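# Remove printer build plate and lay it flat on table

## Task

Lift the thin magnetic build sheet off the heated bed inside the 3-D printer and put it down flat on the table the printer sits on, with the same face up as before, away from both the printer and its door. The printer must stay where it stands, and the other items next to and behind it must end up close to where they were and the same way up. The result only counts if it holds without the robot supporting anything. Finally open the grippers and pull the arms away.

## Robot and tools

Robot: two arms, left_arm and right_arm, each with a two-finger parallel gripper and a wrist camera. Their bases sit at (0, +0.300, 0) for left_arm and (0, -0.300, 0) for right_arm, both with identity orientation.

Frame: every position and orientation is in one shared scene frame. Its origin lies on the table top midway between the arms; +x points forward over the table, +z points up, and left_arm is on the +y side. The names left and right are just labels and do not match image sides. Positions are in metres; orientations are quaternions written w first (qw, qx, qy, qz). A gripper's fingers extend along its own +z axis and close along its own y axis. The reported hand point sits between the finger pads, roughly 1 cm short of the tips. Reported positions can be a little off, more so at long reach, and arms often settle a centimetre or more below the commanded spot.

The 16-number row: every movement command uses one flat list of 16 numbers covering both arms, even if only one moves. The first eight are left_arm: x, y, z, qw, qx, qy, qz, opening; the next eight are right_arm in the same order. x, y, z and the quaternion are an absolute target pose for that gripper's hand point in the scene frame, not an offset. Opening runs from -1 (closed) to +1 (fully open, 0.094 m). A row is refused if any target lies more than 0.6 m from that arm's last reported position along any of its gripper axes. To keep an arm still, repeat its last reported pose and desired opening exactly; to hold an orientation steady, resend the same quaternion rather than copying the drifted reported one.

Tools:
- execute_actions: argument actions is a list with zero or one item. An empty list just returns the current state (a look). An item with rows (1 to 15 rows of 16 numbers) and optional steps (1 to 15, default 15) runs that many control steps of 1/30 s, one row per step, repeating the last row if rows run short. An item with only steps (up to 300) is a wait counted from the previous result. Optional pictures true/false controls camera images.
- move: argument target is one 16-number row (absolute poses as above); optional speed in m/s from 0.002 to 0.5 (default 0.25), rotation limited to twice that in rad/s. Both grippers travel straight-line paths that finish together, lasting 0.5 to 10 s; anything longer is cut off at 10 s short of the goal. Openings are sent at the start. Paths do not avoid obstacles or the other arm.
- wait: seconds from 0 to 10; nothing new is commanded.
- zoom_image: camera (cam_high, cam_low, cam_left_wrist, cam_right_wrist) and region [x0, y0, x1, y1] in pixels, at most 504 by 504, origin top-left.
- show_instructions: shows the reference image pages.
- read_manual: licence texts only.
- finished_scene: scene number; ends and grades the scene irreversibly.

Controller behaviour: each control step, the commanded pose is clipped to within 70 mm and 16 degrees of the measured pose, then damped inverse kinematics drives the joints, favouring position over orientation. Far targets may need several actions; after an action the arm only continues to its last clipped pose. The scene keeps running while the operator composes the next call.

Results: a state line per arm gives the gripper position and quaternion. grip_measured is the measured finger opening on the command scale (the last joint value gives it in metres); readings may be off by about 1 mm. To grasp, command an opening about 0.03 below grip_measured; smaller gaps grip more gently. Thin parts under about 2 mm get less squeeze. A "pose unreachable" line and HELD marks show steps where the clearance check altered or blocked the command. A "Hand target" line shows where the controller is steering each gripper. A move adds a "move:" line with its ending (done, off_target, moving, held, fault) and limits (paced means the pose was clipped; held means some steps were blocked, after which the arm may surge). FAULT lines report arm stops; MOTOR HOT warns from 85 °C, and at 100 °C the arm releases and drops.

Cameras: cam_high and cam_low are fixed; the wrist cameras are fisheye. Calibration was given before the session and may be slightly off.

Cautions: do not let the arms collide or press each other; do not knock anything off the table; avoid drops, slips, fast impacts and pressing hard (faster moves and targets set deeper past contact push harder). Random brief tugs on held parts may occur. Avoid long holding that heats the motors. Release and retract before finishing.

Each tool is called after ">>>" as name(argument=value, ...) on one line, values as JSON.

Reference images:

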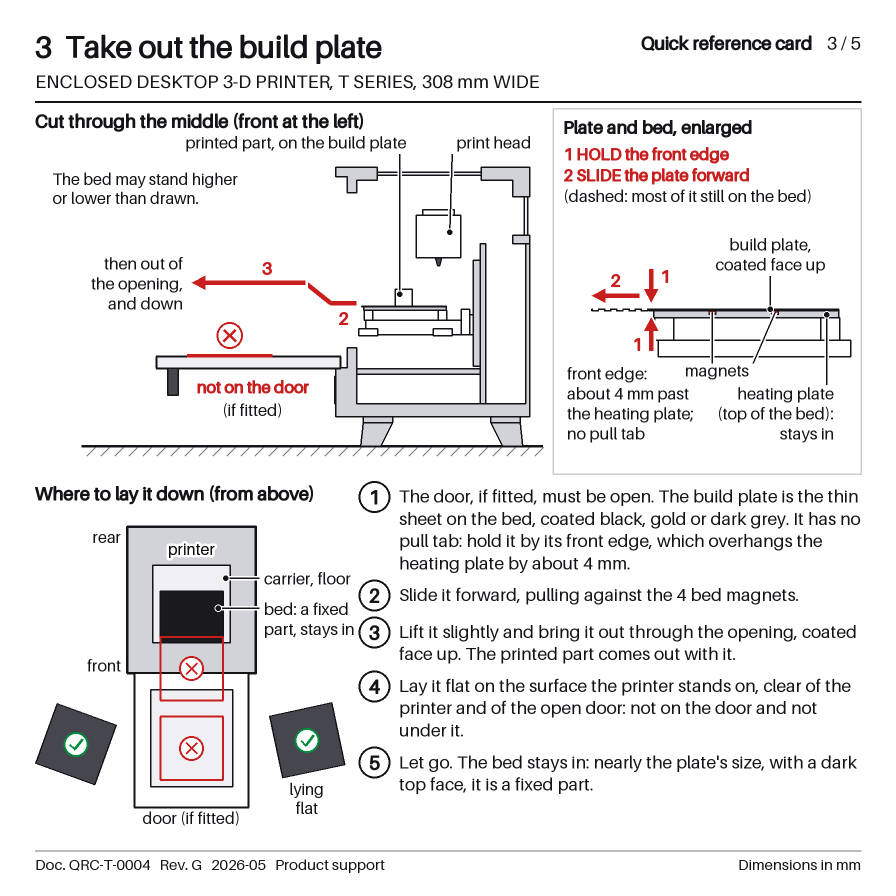

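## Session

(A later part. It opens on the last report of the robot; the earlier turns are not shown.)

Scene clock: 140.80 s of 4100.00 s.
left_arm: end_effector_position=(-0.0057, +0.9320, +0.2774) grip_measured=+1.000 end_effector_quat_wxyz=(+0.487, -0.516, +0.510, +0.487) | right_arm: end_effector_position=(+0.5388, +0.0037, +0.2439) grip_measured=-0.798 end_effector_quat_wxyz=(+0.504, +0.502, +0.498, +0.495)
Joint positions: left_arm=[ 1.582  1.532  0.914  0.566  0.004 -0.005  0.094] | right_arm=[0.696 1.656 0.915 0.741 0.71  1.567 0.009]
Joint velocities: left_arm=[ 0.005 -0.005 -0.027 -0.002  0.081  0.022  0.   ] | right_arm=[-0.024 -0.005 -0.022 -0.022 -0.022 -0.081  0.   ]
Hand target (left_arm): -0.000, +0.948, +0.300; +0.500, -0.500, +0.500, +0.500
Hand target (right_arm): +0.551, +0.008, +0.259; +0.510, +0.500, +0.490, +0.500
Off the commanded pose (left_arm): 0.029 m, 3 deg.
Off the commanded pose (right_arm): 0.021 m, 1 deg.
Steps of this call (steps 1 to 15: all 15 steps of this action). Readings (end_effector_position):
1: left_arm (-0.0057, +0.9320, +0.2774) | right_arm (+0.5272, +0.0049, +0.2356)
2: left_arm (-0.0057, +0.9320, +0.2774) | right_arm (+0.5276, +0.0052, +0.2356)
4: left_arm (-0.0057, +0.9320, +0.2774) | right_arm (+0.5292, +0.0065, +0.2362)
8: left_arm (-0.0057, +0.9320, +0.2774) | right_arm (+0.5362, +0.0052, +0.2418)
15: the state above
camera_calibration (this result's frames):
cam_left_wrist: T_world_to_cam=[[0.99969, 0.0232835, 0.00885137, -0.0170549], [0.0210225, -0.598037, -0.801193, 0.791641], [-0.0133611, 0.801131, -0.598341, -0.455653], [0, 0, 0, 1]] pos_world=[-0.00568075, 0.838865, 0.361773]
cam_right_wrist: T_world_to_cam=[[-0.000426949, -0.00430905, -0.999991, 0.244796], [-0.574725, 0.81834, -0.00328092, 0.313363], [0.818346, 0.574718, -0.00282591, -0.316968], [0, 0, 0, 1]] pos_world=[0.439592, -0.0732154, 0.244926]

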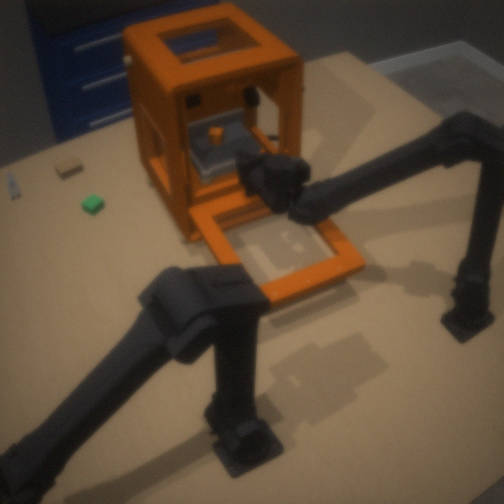

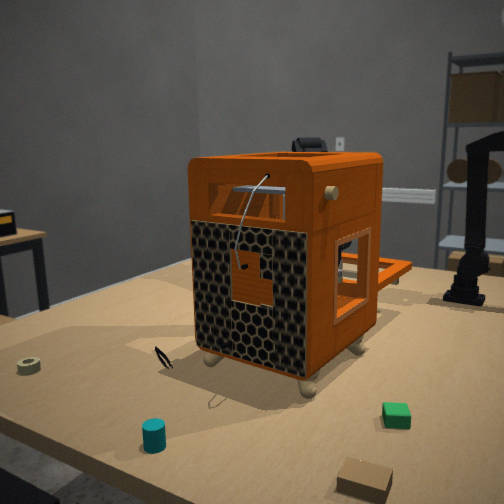

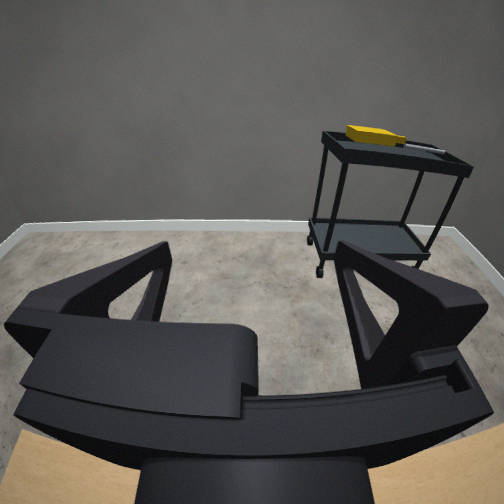

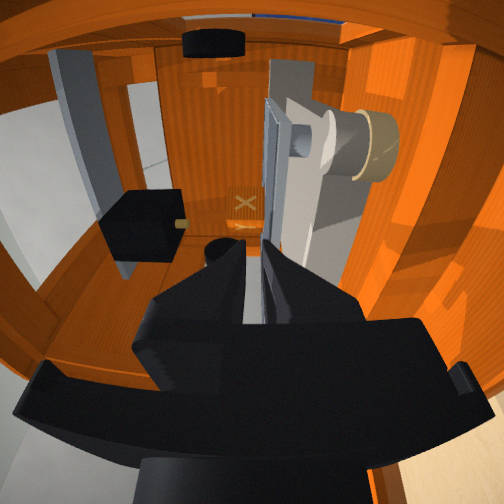

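>>> execute_actions(actions=[{"rows":[[0.0,0.95,0.3,0.5,-0.5,0.5,0.5,1,0.546,0.008,0.25,0.51,0.5,0.49,0.5,-0.75]],"steps":10}], pictures=false)

>>> execute_actions(actions=[{"rows":[[0.0,0.95,0.3,0.5,-0.5,0.5,0.5,1,0.552,0.008,0.255,0.51,0.5,0.49,0.5,-0.75],[0.0,0.95,0.3,0.5,-0.5,0.5,0.5,1,0.555,0.008,0.255,0.51,0.5,0.49,0.5,-0.75],[0.0,0.95,0.3,0.5,-0.5,0.5,0.5,1,0.558,0.008,0.255,0.51,0.5,0.49,0.5,-0.75],[0.0,0.95,0.3,0.5,-0.5,0.5,0.5,1,0.561,0.008,0.255,0.51,0.5,0.49,0.5,-0.75]],"steps":15}])

>>> zoom_image(camera="cam_right_wrist", region=[200, 190, 310, 330])

Scene clock: 145.47 s of 4100.00 s.
left_arm: end_effector_position=(-0.0057, +0.9320, +0.2774) grip_measured=+1.000 end_effector_quat_wxyz=(+0.487, -0.516, +0.510, +0.487) | right_arm: end_effector_position=(+0.5388, +0.0036, +0.2443) grip_measured=-0.752 end_effector_quat_wxyz=(+0.505, +0.503, +0.496, +0.496)
Joint positions: left_arm=[ 1.582  1.532  0.914  0.566  0.004 -0.005  0.094] | right_arm=[0.696 1.657 0.915 0.746 0.711 1.567 0.012]
Joint velocities: left_arm=[-0.005 -0.005 -0.002  0.007  0.051  0.022  0.   ] | right_arm=[-0.015 -0.005 -0.007 -0.012  0.007 -0.007 -0.001]
Hand target (left_arm): -0.000, +0.948, +0.300; +0.500, -0.500, +0.500, +0.500
Hand target (right_arm): +0.546, +0.008, +0.250; +0.510, +0.500, +0.490, +0.500
Off the commanded pose (left_arm): 0.029 m, 3 deg.
Off the commanded pose (right_arm): 0.010 m, 1 deg.
Steps of this call (steps 1 to 90: nothing new was sent; then 1.33 s passed at rest; steps 91 to 100: all 10 steps of this action). Readings (end_effector_position):
91: left_arm (-0.0057, +0.9320, +0.2774) | right_arm (+0.5388, +0.0036, +0.2437)
92: left_arm (-0.0057, +0.9320, +0.2774) | right_arm (+0.5388, +0.0036, +0.2440)
94: left_arm (-0.0057, +0.9320, +0.2774) | right_arm (+0.5388, +0.0036, +0.2444)
98: left_arm (-0.0057, +0.9320, +0.2774) | right_arm (+0.5388, +0.0036, +0.2445)
100: the state above

Scene clock: 145.97 s of 4100.00 s.
left_arm: end_effector_position=(-0.0057, +0.9320, +0.2774) grip_measured=+1.000 end_effector_quat_wxyz=(+0.487, -0.516, +0.510, +0.487) | right_arm: end_effector_position=(+0.5470, +0.0067, +0.2462) grip_measured=-0.752 end_effector_quat_wxyz=(+0.504, +0.501, +0.495, +0.500)
Joint positions: left_arm=[ 1.582  1.532  0.914  0.566  0.004 -0.005  0.094] | right_arm=[0.689 1.673 0.938 0.746 0.698 1.567 0.012]
Joint velocities: left_arm=[-0.005 -0.005 -0.002 -0.002 -0.007  0.022  0.   ] | right_arm=[-0.005  0.005  0.022  0.017  0.037  0.007  0.001]
Hand target (left_arm): -0.000, +0.948, +0.300; +0.500, -0.500, +0.500, +0.500
Hand target (right_arm): +0.560, +0.008, +0.255; +0.510, +0.500, +0.490, +0.500
Off the commanded pose (left_arm): 0.029 m, 3 deg.
Off the commanded pose (right_arm): 0.017 m, 1 deg.
Steps of this call (steps 1 to 15: all 15 steps of this action). Readings (end_effector_position):
1: left_arm (-0.0057, +0.9320, +0.2774) | right_arm (+0.5389, +0.0037, +0.2444)
2: left_arm (-0.0057, +0.9320, +0.2774) | right_arm (+0.5390, +0.0040, +0.2446)
4: left_arm (-0.0057, +0.9320, +0.2774) | right_arm (+0.5408, +0.0053, +0.2450)
8: left_arm (-0.0057, +0.9320, +0.2774) | right_arm (+0.5461, +0.0069, +0.2459)
15: the state above
camera_calibration (this result's frames):
cam_left_wrist: T_world_to_cam=[[0.99969, 0.0232835, 0.00885137, -0.0170549], [0.0210225, -0.598037, -0.801193, 0.791641], [-0.0133611, 0.801131, -0.598341, -0.455653], [0, 0, 0, 1]] pos_world=[-0.00568075, 0.838865, 0.361773]
cam_right_wrist: T_world_to_cam=[[0.00812848, 0.00272451, -0.999963, 0.242346], [-0.578129, 0.815941, -0.00247637, 0.317321], [0.815905, 0.578128, 0.00820748, -0.326818], [0, 0, 0, 1]] pos_world=[0.448135, -0.0706326, 0.245805]

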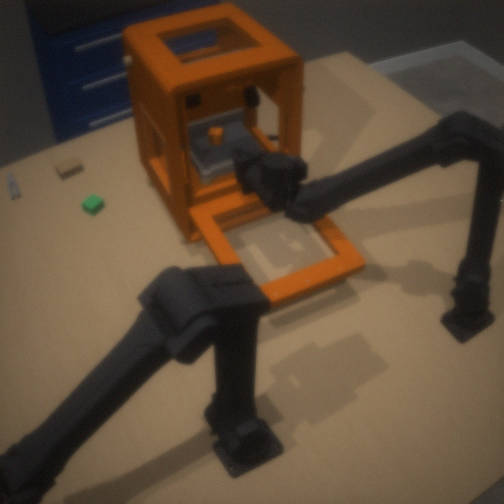

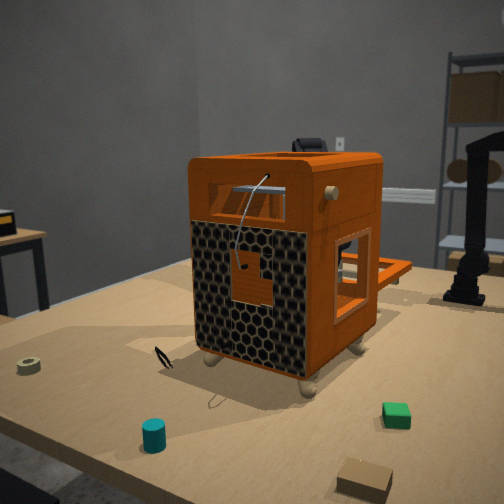

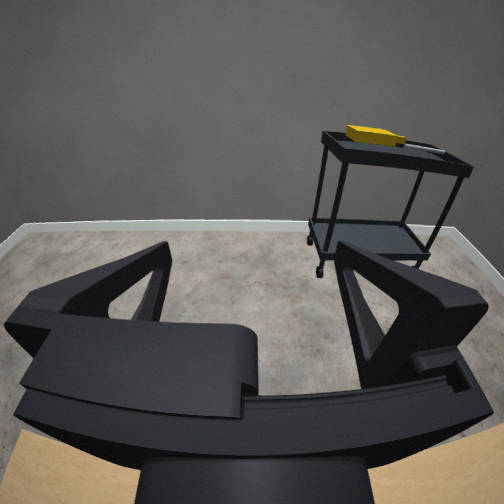

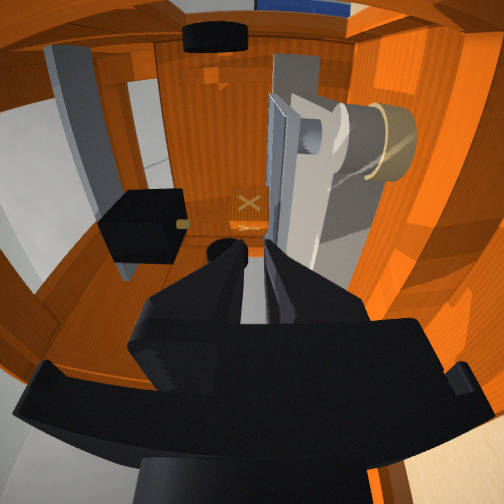

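Region (200, 190, 310, 330) of cam_right_wrist's 504x504 image, scaled by 3.600, with more detail than that image has; it fills the left 396 columns of this view, and the rest is white.

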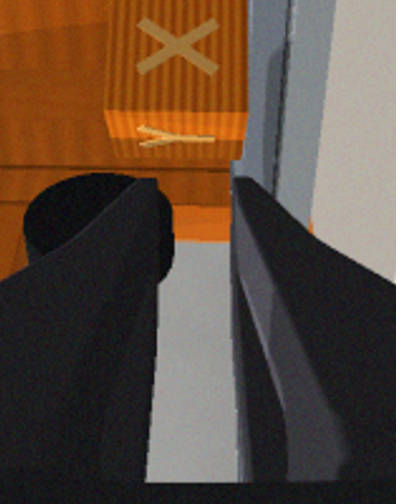

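>>> execute_actions(actions=[{"rows":[[0.0,0.95,0.3,0.5,-0.5,0.5,0.5,1,0.546,0.008,0.248,0.51,0.5,0.49,0.5,-0.75],[0.0,0.95,0.3,0.5,-0.5,0.5,0.5,1,0.543,0.008,0.246,0.51,0.5,0.49,0.5,-0.75],[0.0,0.95,0.3,0.5,-0.5,0.5,0.5,1,0.540,0.008,0.246,0.51,0.5,0.49,0.5,-0.75],[0.0,0.95,0.3,0.5,-0.5,0.5,0.5,1,0.540,0.008,0.246,0.51,0.5,0.49,0.5,-0.75],[0.0,0.95,0.3,0.5,-0.5,0.5,0.5,1,0.537,0.008,0.246,0.51,0.5,0.49,0.5,-0.75],[0.0,0.95,0.3,0.5,-0.5,0.5,0.5,1,0.537,0.008,0.246,0.51,0.5,0.49,0.5,-0.75],[0.0,0.95,0.3,0.5,-0.5,0.5,0.5,1,0.534,0.008,0.246,0.51,0.5,0.49,0.5,-0.75],[0.0,0.95,0.3,0.5,-0.5,0.5,0.5,1,0.534,0.008,0.246,0.51,0.5,0.49,0.5,-0.75],[0.0,0.95,0.3,0.5,-0.5,0.5,0.5,1,0.531,0.008,0.246,0.51,0.5,0.49,0.5,-0.75],[0.0,0.95,0.3,0.5,-0.5,0.5,0.5,1,0.531,0.008,0.246,0.51,0.5,0.49,0.5,-0.75],[0.0,0.95,0.3,0.5,-0.5,0.5,0.5,1,0.528,0.008,0.246,0.51,0.5,0.49,0.5,-0.75]],"steps":15}], pictures=false)

Scene clock: 154.23 s of 4100.00 s.
left_arm: end_effector_position=(-0.0057, +0.9320, +0.2774) grip_measured=+1.000 end_effector_quat_wxyz=(+0.487, -0.516, +0.510, +0.487) | right_arm: end_effector_position=(+0.5319, +0.0030, +0.2377) grip_measured=-0.752 end_effector_quat_wxyz=(+0.508, +0.506, +0.493, +0.494)
Joint positions: left_arm=[ 1.582  1.532  0.914  0.566  0.004 -0.005  0.094] | right_arm=[0.708 1.662 0.897 0.769 0.735 1.567 0.012]
Joint velocities: left_arm=[-0.005 -0.005 -0.022 -0.007  0.007  0.022  0.   ] | right_arm=[ 0.044 -0.015 -0.1    0.022  0.037 -0.081 -0.001]
Hand target (left_arm): -0.000, +0.948, +0.300; +0.500, -0.500, +0.500, +0.500
Hand target (right_arm): +0.528, +0.008, +0.246; +0.510, +0.500, +0.490, +0.500
Off the commanded pose (left_arm): 0.029 m, 3 deg.
Off the commanded pose (right_arm): 0.010 m, 1 deg.
Steps of this call (steps 1 to 90: nothing new was sent; then 4.77 s passed at rest; steps 91 to 105: all 15 steps of this action). Readings (end_effector_position):
91: left_arm (-0.0057, +0.9320, +0.2774) | right_arm (+0.5470, +0.0059, +0.2463)
92: left_arm (-0.0057, +0.9320, +0.2774) | right_arm (+0.5468, +0.0050, +0.2464)
94: left_arm (-0.0057, +0.9320, +0.2774) | right_arm (+0.5458, +0.0033, +0.2458)
98: left_arm (-0.0057, +0.9320, +0.2774) | right_arm (+0.5424, +0.0026, +0.2451)
105: the state above

>>> execute_actions(actions=[{"steps":5}])

>>> zoom_image(camera="cam_right_wrist", region=[200, 190, 310, 330])

Scene clock: 156.07 s of 4100.00 s.
left_arm: end_effector_position=(-0.0057, +0.9320, +0.2774) grip_measured=+1.000 end_effector_quat_wxyz=(+0.487, -0.516, +0.510, +0.487) | right_arm: end_effector_position=(+0.5304, +0.0032, +0.2355) grip_measured=-0.752 end_effector_quat_wxyz=(+0.507, +0.505, +0.495, +0.492)
Joint positions: left_arm=[ 1.582  1.532  0.914  0.566  0.004 -0.005  0.094] | right_arm=[0.71  1.662 0.892 0.769 0.735 1.567 0.012]
Joint velocities: left_arm=[ 0.005 -0.015 -0.012  0.002  0.095 -0.037  0.   ] | right_arm=[-0.005 -0.005  0.007  0.002 -0.037  0.051 -0.002]
Hand target (left_arm): -0.000, +0.948, +0.300; +0.500, -0.500, +0.500, +0.500
Hand target (right_arm): +0.528, +0.008, +0.246; +0.510, +0.500, +0.490, +0.500
Off the commanded pose (left_arm): 0.029 m, 3 deg.
Off the commanded pose (right_arm): 0.012 m, 1 deg.
Steps of this call (steps 1 to 55: nothing new was sent). Readings (end_effector_position):
1: left_arm (-0.0057, +0.9320, +0.2774) | right_arm (+0.5310, +0.0031, +0.2364)
2: left_arm (-0.0057, +0.9320, +0.2774) | right_arm (+0.5304, +0.0032, +0.2357)
4: left_arm (-0.0057, +0.9320, +0.2774) | right_arm (+0.5304, +0.0032, +0.2355)
8: left_arm (-0.0057, +0.9320, +0.2774) | right_arm (+0.5304, +0.0032, +0.2355)
55: the state above
camera_calibration (this result's frames):
cam_left_wrist: T_world_to_cam=[[0.99969, 0.0232835, 0.00885137, -0.0170549], [0.0210225, -0.598037, -0.801193, 0.791641], [-0.0133611, 0.801131, -0.598341, -0.455653], [0, 0, 0, 1]] pos_world=[-0.00568075, 0.838865, 0.361773]
cam_right_wrist: T_world_to_cam=[[-0.000473508, -0.00430891, -0.999991, 0.236425], [-0.565008, 0.825079, -0.00328769, 0.303795], [0.825086, 0.565001, -0.00282525, -0.313363], [0, 0, 0, 1]] pos_world=[0.43031, -0.0725857, 0.236537]

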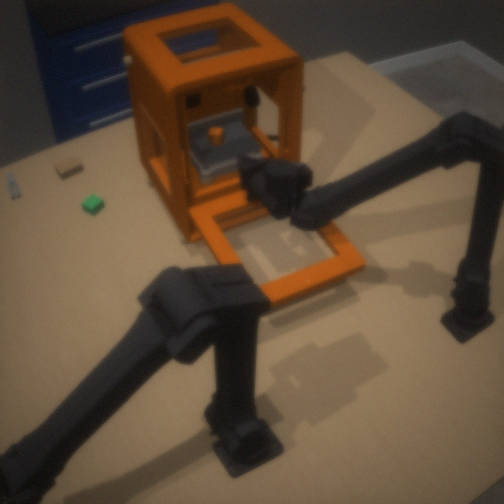

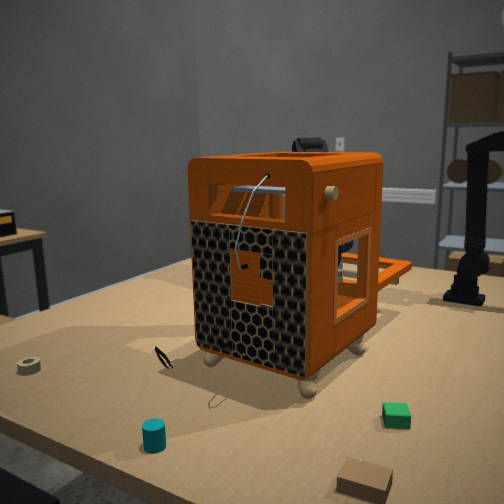

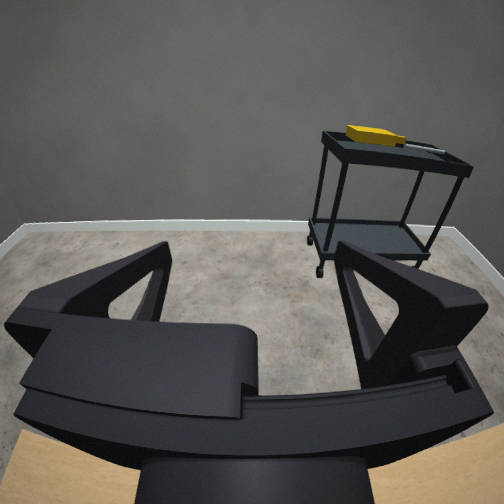

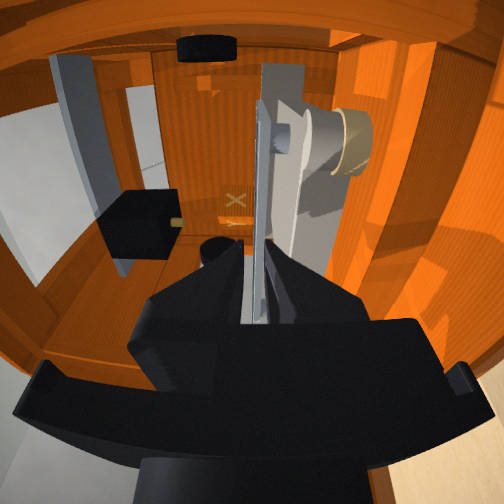

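Region (200, 190, 310, 330) of cam_right_wrist's 504x504 image, scaled by 3.600, with more detail than that image has; it fills the left 396 columns of this view, and the rest is white.

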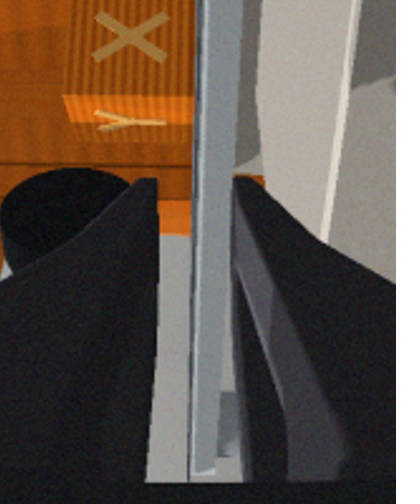

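>>> execute_actions(actions=[{"rows":[[0.0,0.95,0.3,0.5,-0.5,0.5,0.5,1,0.538,0.008,0.252,0.51,0.5,0.49,0.5,-0.78],[0.0,0.95,0.3,0.5,-0.5,0.5,0.5,1,0.542,0.008,0.253,0.51,0.5,0.49,0.5,-0.78],[0.0,0.95,0.3,0.5,-0.5,0.5,0.5,1,0.545,0.008,0.253,0.51,0.5,0.49,0.5,-0.78],[0.0,0.95,0.3,0.5,-0.5,0.5,0.5,1,0.548,0.008,0.253,0.51,0.5,0.49,0.5,-0.78],[0.0,0.95,0.3,0.5,-0.5,0.5,0.5,1,0.551,0.008,0.253,0.51,0.5,0.49,0.5,-0.78],[0.0,0.95,0.3,0.5,-0.5,0.5,0.5,1,0.554,0.008,0.253,0.51,0.5,0.49,0.5,-0.78],[0.0,0.95,0.3,0.5,-0.5,0.5,0.5,1,0.557,0.008,0.253,0.51,0.5,0.49,0.5,-0.78],[0.0,0.95,0.3,0.5,-0.5,0.5,0.5,1,0.560,0.008,0.253,0.51,0.5,0.49,0.5,-0.78]],"steps":15}])

>>> zoom_image(camera="cam_right_wrist", region=[200, 190, 310, 330])

Scene clock: 162.93 s of 4100.00 s.
left_arm: end_effector_position=(-0.0057, +0.9320, +0.2774) grip_measured=+1.000 end_effector_quat_wxyz=(+0.487, -0.516, +0.510, +0.487) | right_arm: end_effector_position=(+0.5429, +0.0064, +0.2369) grip_measured=-0.778 end_effector_quat_wxyz=(+0.502, +0.500, +0.501, +0.496)
Joint positions: left_arm=[ 1.582  1.532  0.914  0.566  0.004 -0.005  0.094] | right_arm=[0.693 1.678 0.922 0.753 0.698 1.567 0.01 ]
Joint velocities: left_arm=[ 0.005 -0.015 -0.002  0.002 -0.051 -0.051  0.   ] | right_arm=[-0.005 -0.005  0.022 -0.002 -0.022 -0.007  0.001]
Hand target (left_arm): -0.000, +0.948, +0.300; +0.500, -0.500, +0.500, +0.500
Hand target (right_arm): +0.559, +0.007, +0.253; +0.510, +0.500, +0.490, +0.500
Off the commanded pose (left_arm): 0.029 m, 3 deg.
Off the commanded pose (right_arm): 0.024 m, 2 deg.
Steps of this call (steps 1 to 90: nothing new was sent; then 3.37 s passed at rest; steps 91 to 105: all 15 steps of this action). Readings (end_effector_position):
91: left_arm (-0.0057, +0.9320, +0.2774) | right_arm (+0.5304, +0.0036, +0.2355)
92: left_arm (-0.0057, +0.9320, +0.2774) | right_arm (+0.5304, +0.0045, +0.2354)
94: left_arm (-0.0057, +0.9320, +0.2774) | right_arm (+0.5306, +0.0058, +0.2347)
98: left_arm (-0.0057, +0.9320, +0.2774) | right_arm (+0.5364, +0.0073, +0.2358)
105: the state above
camera_calibration (this result's frames):
cam_left_wrist: T_world_to_cam=[[0.99969, 0.0232835, 0.00885137, -0.0170549], [0.0210225, -0.598037, -0.801193, 0.791641], [-0.0133611, 0.801131, -0.598341, -0.455653], [0, 0, 0, 1]] pos_world=[-0.00568075, 0.838865, 0.361773]
cam_right_wrist: T_world_to_cam=[[-0.00274262, -0.00625909, -0.999977, 0.239062], [-0.58127, 0.813703, -0.00349892, 0.317165], [0.813706, 0.581247, -0.0058699, -0.318755], [0, 0, 0, 1]] pos_world=[0.444387, -0.0713069, 0.238295]

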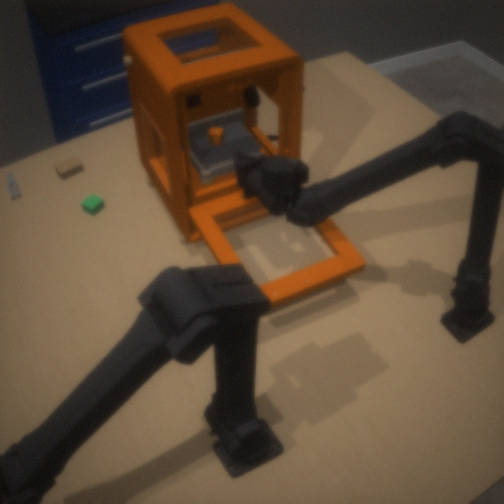

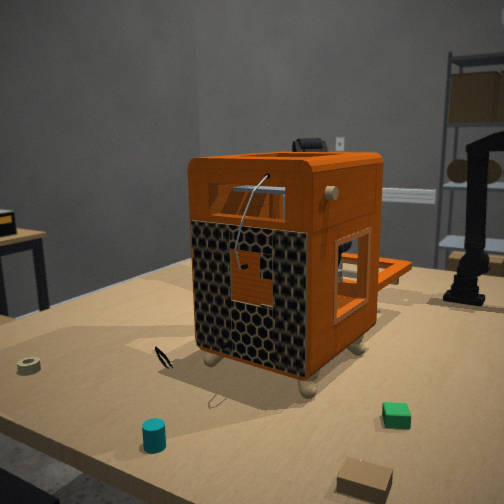

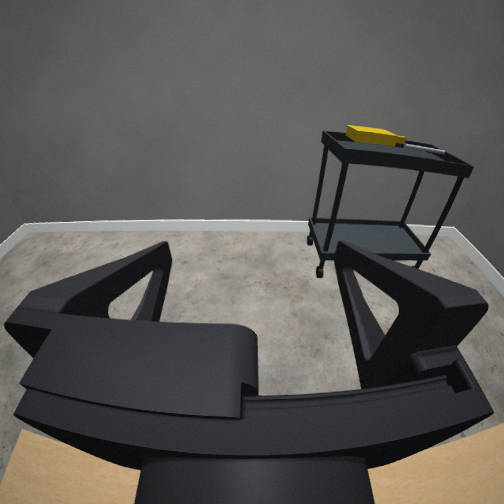

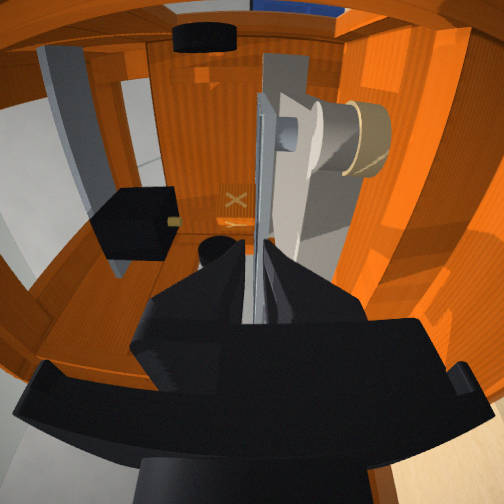

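Region (200, 190, 310, 330) of cam_right_wrist's 504x504 image, scaled by 3.600, with more detail than that image has; it fills the left 396 columns of this view, and the rest is white.

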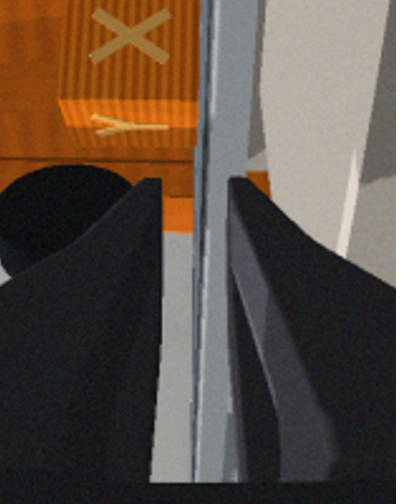

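>>> execute_actions(actions=[{"rows":[[0.0,0.95,0.3,0.5,-0.5,0.5,0.5,1,0.562,0.008,0.256,0.51,0.5,0.49,0.5,-0.84],[0.0,0.95,0.3,0.5,-0.5,0.5,0.5,1,0.562,0.008,0.256,0.51,0.5,0.49,0.5,-0.84],[0.0,0.95,0.3,0.5,-0.5,0.5,0.5,1,0.562,0.008,0.257,0.51,0.5,0.49,0.5,-0.88],[0.0,0.95,0.3,0.5,-0.5,0.5,0.5,1,0.562,0.008,0.257,0.51,0.5,0.49,0.5,-0.88],[0.0,0.95,0.3,0.5,-0.5,0.5,0.5,1,0.562,0.008,0.258,0.51,0.5,0.49,0.5,-0.92],[0.0,0.95,0.3,0.5,-0.5,0.5,0.5,1,0.562,0.008,0.258,0.51,0.5,0.49,0.5,-0.92],[0.0,0.95,0.3,0.5,-0.5,0.5,0.5,1,0.562,0.008,0.258,0.51,0.5,0.49,0.5,-1]],"steps":15}])

>>> zoom_image(camera="cam_right_wrist", region=[200, 190, 310, 330])

Scene clock: 167.97 s of 4100.00 s.
left_arm: end_effector_position=(-0.0057, +0.9320, +0.2774) grip_measured=+1.000 end_effector_quat_wxyz=(+0.487, -0.516, +0.510, +0.487) | right_arm: end_effector_position=(+0.5430, +0.0065, +0.2356) grip_measured=-0.981 end_effector_quat_wxyz=(+0.502, +0.501, +0.505, +0.493)
Joint positions: left_arm=[ 1.582  1.532  0.914  0.566  0.004 -0.005  0.094] | right_arm=[0.693 1.676 0.923 0.739 0.698 1.567 0.001]
Joint velocities: left_arm=[ 0.015 -0.015  0.002  0.012  0.037  0.007  0.   ] | right_arm=[-0.015 -0.005  0.007 -0.012  0.022 -0.022 -0.001]
Hand target (left_arm): -0.000, +0.948, +0.300; +0.500, -0.500, +0.500, +0.500
Hand target (right_arm): +0.560, +0.007, +0.258; +0.510, +0.500, +0.490, +0.500
Off the commanded pose (left_arm): 0.029 m, 3 deg.
Off the commanded pose (right_arm): 0.029 m, 2 deg.
Steps of this call (steps 1 to 90: nothing new was sent; then 1.53 s passed at rest; steps 91 to 105: all 15 steps of this action). Readings (end_effector_position):
91: left_arm (-0.0057, +0.9320, +0.2774) | right_arm (+0.5429, +0.0064, +0.2364)
92: left_arm (-0.0057, +0.9320, +0.2774) | right_arm (+0.5429, +0.0064, +0.2360)
94: left_arm (-0.0057, +0.9320, +0.2774) | right_arm (+0.5429, +0.0065, +0.2350)
98: left_arm (-0.0057, +0.9320, +0.2774) | right_arm (+0.5430, +0.0065, +0.2356)
105: the state above
camera_calibration (this result's frames):
cam_left_wrist: T_world_to_cam=[[0.99969, 0.0232835, 0.00885137, -0.0170549], [0.0210225, -0.598037, -0.801193, 0.791641], [-0.0133611, 0.801131, -0.598341, -0.455653], [0, 0, 0, 1]] pos_world=[-0.00568075, 0.838865, 0.361773]
cam_right_wrist: T_world_to_cam=[[-0.0109594, -0.0130806, -0.999854, 0.242251], [-0.581612, 0.813455, -0.00426697, 0.317468], [0.813392, 0.581481, -0.0165228, -0.316236], [0, 0, 0, 1]] pos_world=[0.444522, -0.071192, 0.238345]

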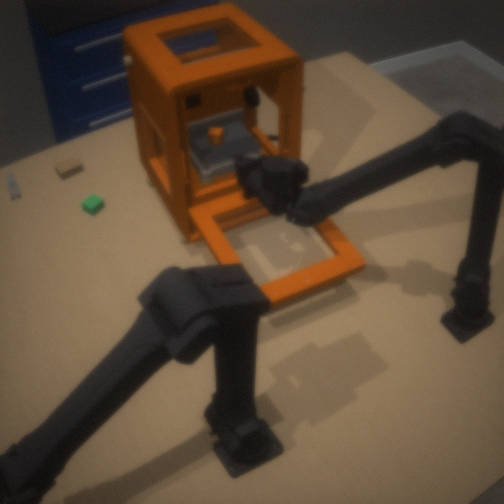

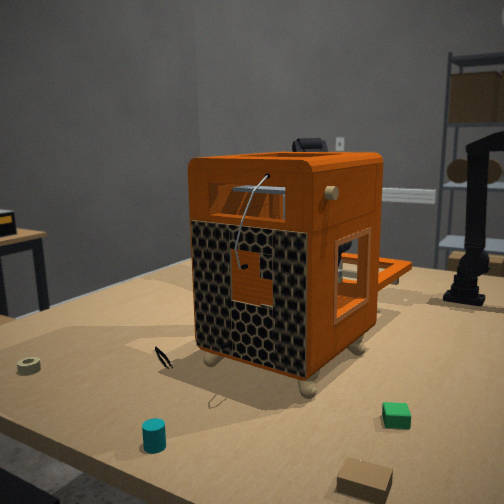

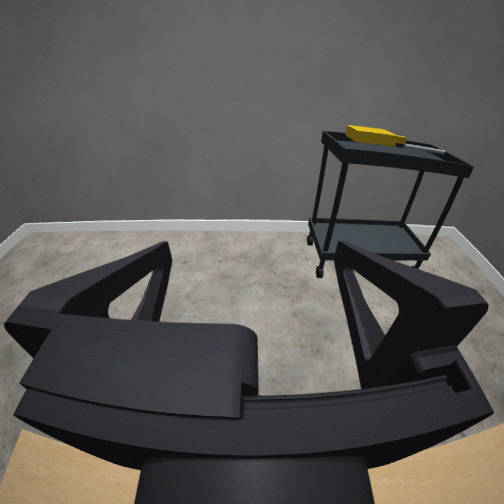

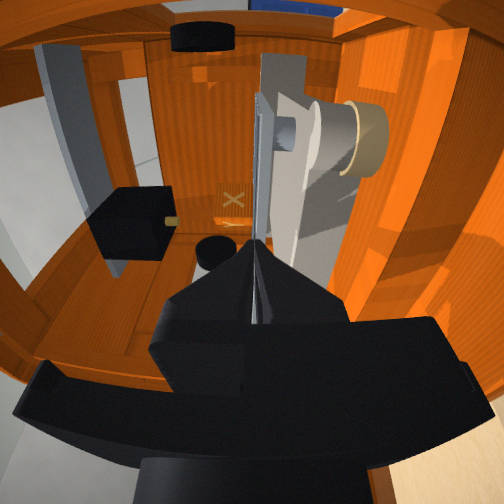

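Region (200, 190, 310, 330) of cam_right_wrist's 504x504 image, scaled by 3.600, with more detail than that image has; it fills the left 396 columns of this view, and the rest is white.

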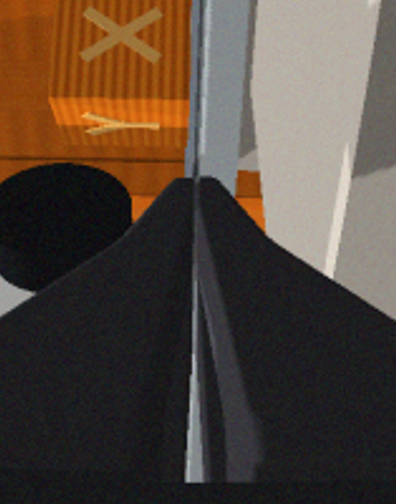

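-0.981 ≈ 0.9 mm: holding the plate. Pull.

>>> move(target=[0.0,0.95,0.3,0.5,-0.5,0.5,0.5,1,0.50,0.006,0.255,0.5,0.5,0.5,0.5,-1], speed=0.03)

Scene clock: 171.43 s of 4100.00 s.
left_arm: end_effector_position=(-0.0057, +0.9320, +0.2774) grip_measured=+1.000 end_effector_quat_wxyz=(+0.487, -0.516, +0.510, +0.487) | right_arm: end_effector_position=(+0.5043, +0.0005, +0.2408) grip_measured=-0.981 end_effector_quat_wxyz=(+0.503, +0.501, +0.506, +0.489)
Joint positions: left_arm=[ 1.582  1.532  0.914  0.566  0.004 -0.005  0.094] | right_arm=[0.739 1.591 0.834 0.736 0.748 1.567 0.001]
Joint velocities: left_arm=[-0.005 -0.005  0.007 -0.002 -0.007 -0.066  0.   ] | right_arm=[ 0.005 -0.005 -0.002  0.007  0.022 -0.037 -0.001]
Hand target (left_arm): -0.000, +0.948, +0.300; +0.500, -0.500, +0.500, +0.500
Hand target (right_arm): +0.500, +0.006, +0.255; +0.500, +0.500, +0.500, +0.500
Off the commanded pose (left_arm): 0.029 m, 3 deg.
Off the commanded pose (right_arm): 0.016 m, 1 deg.
move: off_target (left_arm, right_arm)
camera_calibration (this result's frames):
cam_left_wrist: T_world_to_cam=[[0.99969, 0.0232835, 0.00885137, -0.0170549], [0.0210225, -0.598037, -0.801193, 0.791641], [-0.0133611, 0.801131, -0.598341, -0.455653], [0, 0, 0, 1]] pos_world=[-0.00568075, 0.838865, 0.361773]
cam_right_wrist: T_world_to_cam=[[-0.0159131, -0.0184419, -0.999703, 0.249438], [-0.578536, 0.815636, -0.00583728, 0.298736], [0.815502, 0.578271, -0.0236486, -0.280509], [0, 0, 0, 1]] pos_world=[0.405555, -0.0768494, 0.244474]

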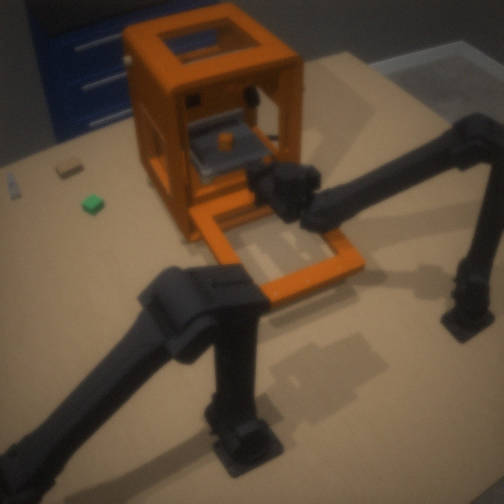

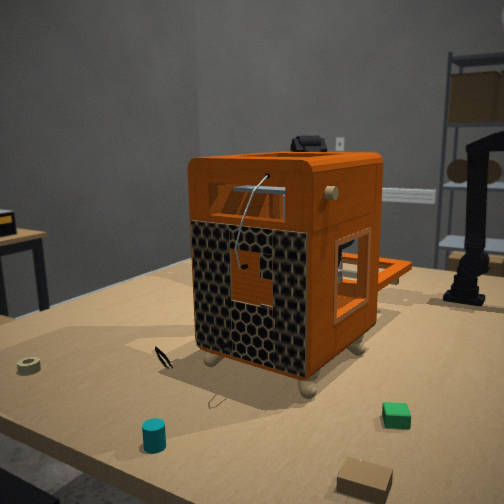

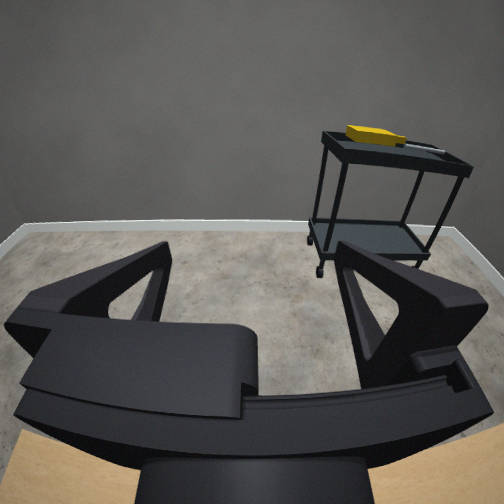

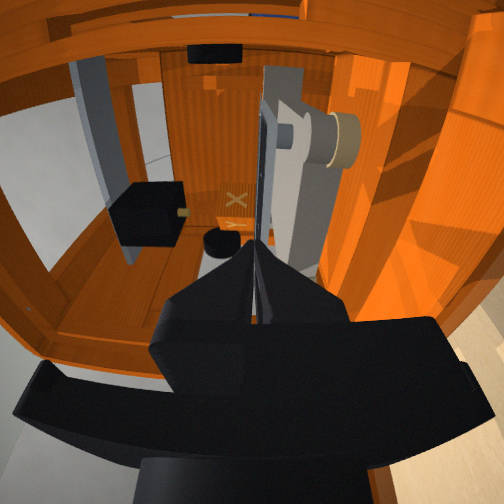

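>>> execute_actions(actions=[{"rows":[[0.0,0.95,0.3,0.5,-0.5,0.5,0.5,1,0.504,0.006,0.255,0.5,0.5,0.5,0.5,-0.72],[0.0,0.95,0.3,0.5,-0.5,0.5,0.5,1,0.504,0.006,0.255,0.5,0.5,0.5,0.5,-0.72],[0.0,0.95,0.3,0.5,-0.5,0.5,0.5,1,0.504,0.006,0.255,0.5,0.5,0.5,0.5,-0.72],[0.0,0.95,0.3,0.5,-0.5,0.5,0.5,1,0.51,0.006,0.255,0.5,0.5,0.5,0.5,-0.72],[0.0,0.95,0.3,0.5,-0.5,0.5,0.5,1,0.515,0.006,0.256,0.5,0.5,0.5,0.5,-0.72],[0.0,0.95,0.3,0.5,-0.5,0.5,0.5,1,0.52,0.006,0.256,0.5,0.5,0.5,0.5,-0.72],[0.0,0.95,0.3,0.5,-0.5,0.5,0.5,1,0.525,0.006,0.256,0.5,0.5,0.5,0.5,-0.72],[0.0,0.95,0.3,0.5,-0.5,0.5,0.5,1,0.53,0.006,0.256,0.5,0.5,0.5,0.5,-0.72],[0.0,0.95,0.3,0.5,-0.5,0.5,0.5,1,0.535,0.006,0.256,0.5,0.5,0.5,0.5,-0.72],[0.0,0.95,0.3,0.5,-0.5,0.5,0.5,1,0.54,0.006,0.256,0.5,0.5,0.5,0.5,-0.72],[0.0,0.95,0.3,0.5,-0.5,0.5,0.5,1,0.545,0.006,0.256,0.5,0.5,0.5,0.5,-0.72],[0.0,0.95,0.3,0.5,-0.5,0.5,0.5,1,0.55,0.006,0.256,0.5,0.5,0.5,0.5,-0.72]],"steps":15}])

>>> zoom_image(camera="cam_right_wrist", region=[200, 190, 310, 330])

Scene clock: 181.50 s of 4100.00 s.
left_arm: end_effector_position=(-0.0057, +0.9320, +0.2774) grip_measured=+1.000 end_effector_quat_wxyz=(+0.487, -0.516, +0.510, +0.487) | right_arm: end_effector_position=(+0.5347, +0.0022, +0.2398) grip_measured=-0.722 end_effector_quat_wxyz=(+0.498, +0.498, +0.513, +0.491)
Joint positions: left_arm=[ 1.582  1.532  0.914  0.566  0.004 -0.005  0.094] | right_arm=[0.693 1.639 0.898 0.713 0.685 1.567 0.013]
Joint velocities: left_arm=[ 0.005 -0.005 -0.002 -0.002  0.022  0.022  0.   ] | right_arm=[-0.181  0.142  0.168 -0.056  0.022  0.007 -0.001]
Hand target (left_arm): -0.000, +0.948, +0.300; +0.500, -0.500, +0.500, +0.500
Hand target (right_arm): +0.549, +0.005, +0.256; +0.500, +0.500, +0.500, +0.500
Off the commanded pose (left_arm): 0.029 m, 3 deg.
Off the commanded pose (right_arm): 0.023 m, 2 deg.
Steps of this call (steps 1 to 90: nothing new was sent; then 6.57 s passed at rest; steps 91 to 105: all 15 steps of this action). Readings (end_effector_position):
91: left_arm (-0.0057, +0.9320, +0.2774) | right_arm (+0.5043, +0.0005, +0.2408)
92: left_arm (-0.0057, +0.9320, +0.2774) | right_arm (+0.5043, +0.0005, +0.2405)
94: left_arm (-0.0057, +0.9320, +0.2774) | right_arm (+0.5043, +0.0011, +0.2404)
98: left_arm (-0.0057, +0.9320, +0.2774) | right_arm (+0.5059, +0.0047, +0.2385)
105: the state above
camera_calibration (this result's frames):
cam_left_wrist: T_world_to_cam=[[0.99969, 0.0232835, 0.00885137, -0.0170549], [0.0210225, -0.598037, -0.801193, 0.791641], [-0.0133611, 0.801131, -0.598341, -0.455653], [0, 0, 0, 1]] pos_world=[-0.00568075, 0.838865, 0.361773]
cam_right_wrist: T_world_to_cam=[[-0.0217533, -0.0221031, -0.999519, 0.252013], [-0.592777, 0.805352, -0.00490829, 0.322292], [0.805073, 0.592385, -0.0306212, -0.299111], [0, 0, 0, 1]] pos_world=[0.437335, -0.0767993, 0.244315]

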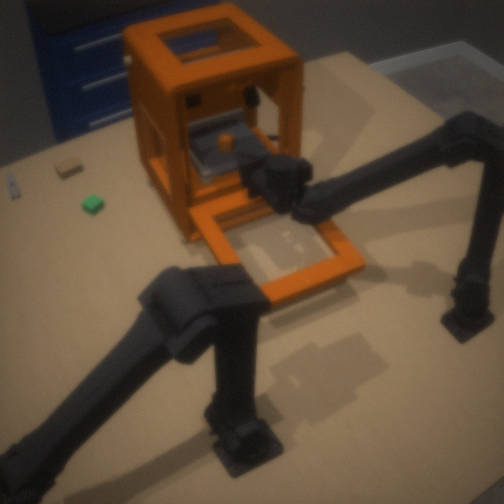

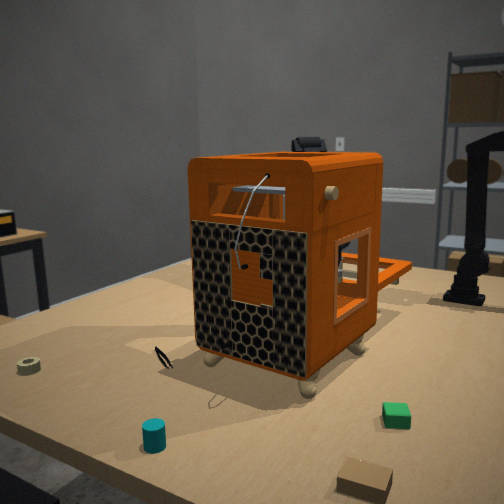

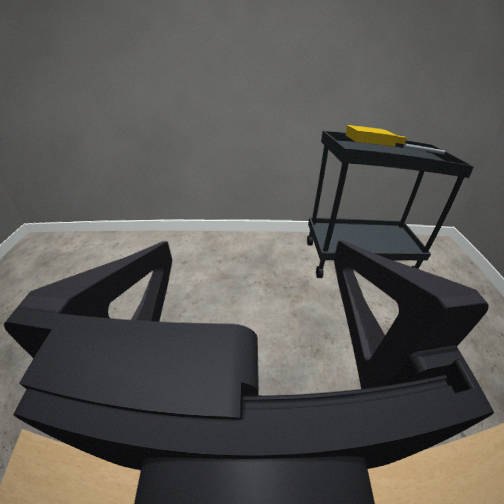

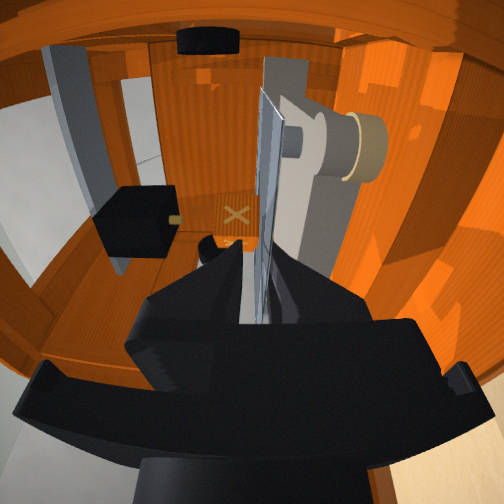

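Region (200, 190, 310, 330) of cam_right_wrist's 504x504 image, scaled by 3.600, with more detail than that image has; it fills the left 396 columns of this view, and the rest is white.

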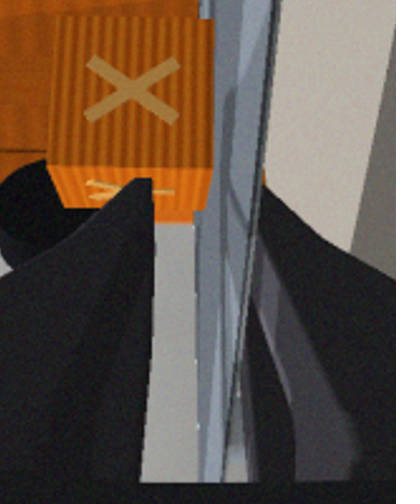

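>>> execute_actions(actions=[{"rows":[[0.0,0.95,0.3,0.5,-0.5,0.5,0.5,1,0.55,0.004,0.258,0.5,0.5,0.5,0.5,-0.85],[0.0,0.95,0.3,0.5,-0.5,0.5,0.5,1,0.55,0.004,0.259,0.5,0.5,0.5,0.5,-0.85],[0.0,0.95,0.3,0.5,-0.5,0.5,0.5,1,0.55,0.004,0.260,0.5,0.5,0.5,0.5,-0.92],[0.0,0.95,0.3,0.5,-0.5,0.5,0.5,1,0.55,0.004,0.261,0.5,0.5,0.5,0.5,-0.92],[0.0,0.95,0.3,0.5,-0.5,0.5,0.5,1,0.55,0.004,0.262,0.5,0.5,0.5,0.5,-1]],"steps":15}], pictures=false)

>>> move(target=[0.0,0.95,0.3,0.5,-0.5,0.5,0.5,1,0.42,0.004,0.268,0.5,0.5,0.5,0.5,-1], speed=0.04)

Scene clock: 187.30 s of 4100.00 s.
left_arm: end_effector_position=(-0.0057, +0.9320, +0.2774) grip_measured=+1.000 end_effector_quat_wxyz=(+0.487, -0.516, +0.510, +0.487) | right_arm: end_effector_position=(+0.5394, -0.0002, +0.2394) grip_measured=-0.977 end_effector_quat_wxyz=(+0.498, +0.500, +0.514, +0.488)
Joint positions: left_arm=[ 1.582  1.532  0.914  0.566  0.004 -0.005  0.094] | right_arm=[0.684 1.642 0.907 0.697 0.681 1.571 0.001]
Joint velocities: left_arm=[ 0.005 -0.005  0.007  0.017 -0.007 -0.11   0.   ] | right_arm=[-0.015 -0.005 -0.002 -0.007  0.037  0.022 -0.001]
Hand target (left_arm): -0.000, +0.948, +0.300; +0.500, -0.500, +0.500, +0.500
Hand target (right_arm): +0.549, +0.003, +0.262; +0.500, +0.500, +0.500, +0.500
Off the commanded pose (left_arm): 0.029 m, 3 deg.
Off the commanded pose (right_arm): 0.025 m, 2 deg.
Steps of this call (steps 1 to 90: nothing new was sent; then 2.30 s passed at rest; steps 91 to 105: all 15 steps of this action). Readings (end_effector_position):
91: left_arm (-0.0057, +0.9320, +0.2774) | right_arm (+0.5390, -0.0008, +0.2380)
92: left_arm (-0.0057, +0.9320, +0.2774) | right_arm (+0.5390, -0.0006, +0.2378)
94: left_arm (-0.0057, +0.9320, +0.2774) | right_arm (+0.5390, -0.0005, +0.2366)
98: left_arm (-0.0057, +0.9320, +0.2774) | right_arm (+0.5394, -0.0002, +0.2397)
105: the state above

Scene clock: 190.93 s of 4100.00 s.
left_arm: end_effector_position=(-0.0057, +0.9320, +0.2774) grip_measured=+1.000 end_effector_quat_wxyz=(+0.487, -0.516, +0.510, +0.487) | right_arm: end_effector_position=(+0.4232, -0.0011, +0.2472) grip_measured=-0.977 end_effector_quat_wxyz=(+0.502, +0.501, +0.514, +0.482)
Joint positions: left_arm=[ 1.582  1.532  0.914  0.566  0.004 -0.005  0.094] | right_arm=[0.875 1.432 0.687 0.697 0.881 1.573 0.001]
Joint velocities: left_arm=[ 0.005 -0.015  0.022 -0.007  0.037 -0.007  0.   ] | right_arm=[ 0.005 -0.005 -0.007 -0.002  0.007  0.007  0.   ]
Hand target (left_arm): -0.000, +0.948, +0.300; +0.500, -0.500, +0.500, +0.500
Hand target (right_arm): +0.420, +0.003, +0.268; +0.501, +0.499, +0.500, +0.500
Off the commanded pose (left_arm): 0.029 m, 3 deg.
Off the commanded pose (right_arm): 0.022 m, 3 deg.
move: off_target (left_arm, right_arm)
camera_calibration (this result's frames):
cam_left_wrist: T_world_to_cam=[[0.99969, 0.0232835, 0.00885137, -0.0170549], [0.0210225, -0.598037, -0.801193, 0.791641], [-0.0133611, 0.801131, -0.598341, -0.455653], [0, 0, 0, 1]] pos_world=[-0.00568075, 0.838865, 0.361773]
cam_right_wrist: T_world_to_cam=[[-0.0306394, -0.0337649, -0.99896, 0.260556], [-0.580753, 0.814022, -0.00970152, 0.254989], [0.813503, 0.579852, -0.0445502, -0.207279], [0, 0, 0, 1]] pos_world=[0.324691, -0.0785779, 0.253524]

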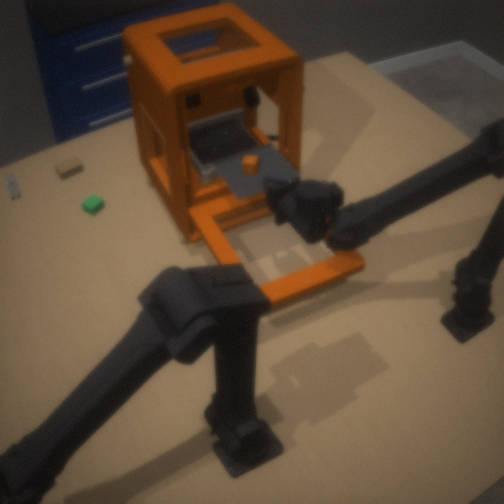

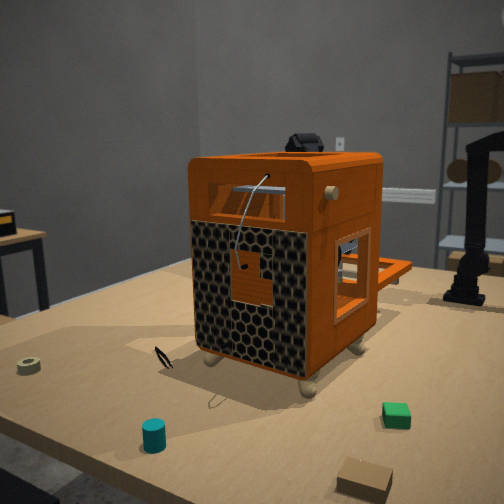

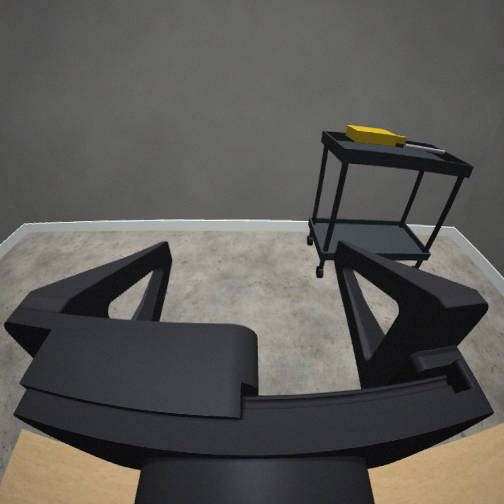

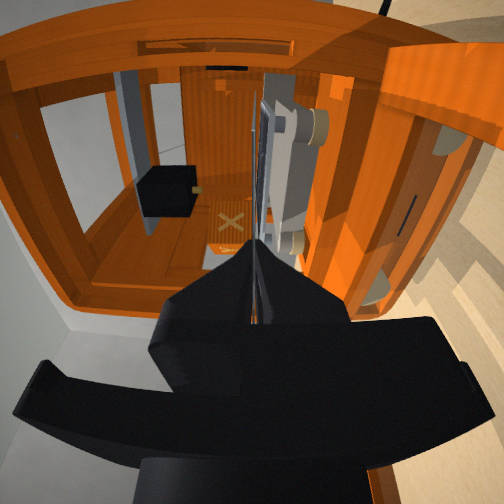

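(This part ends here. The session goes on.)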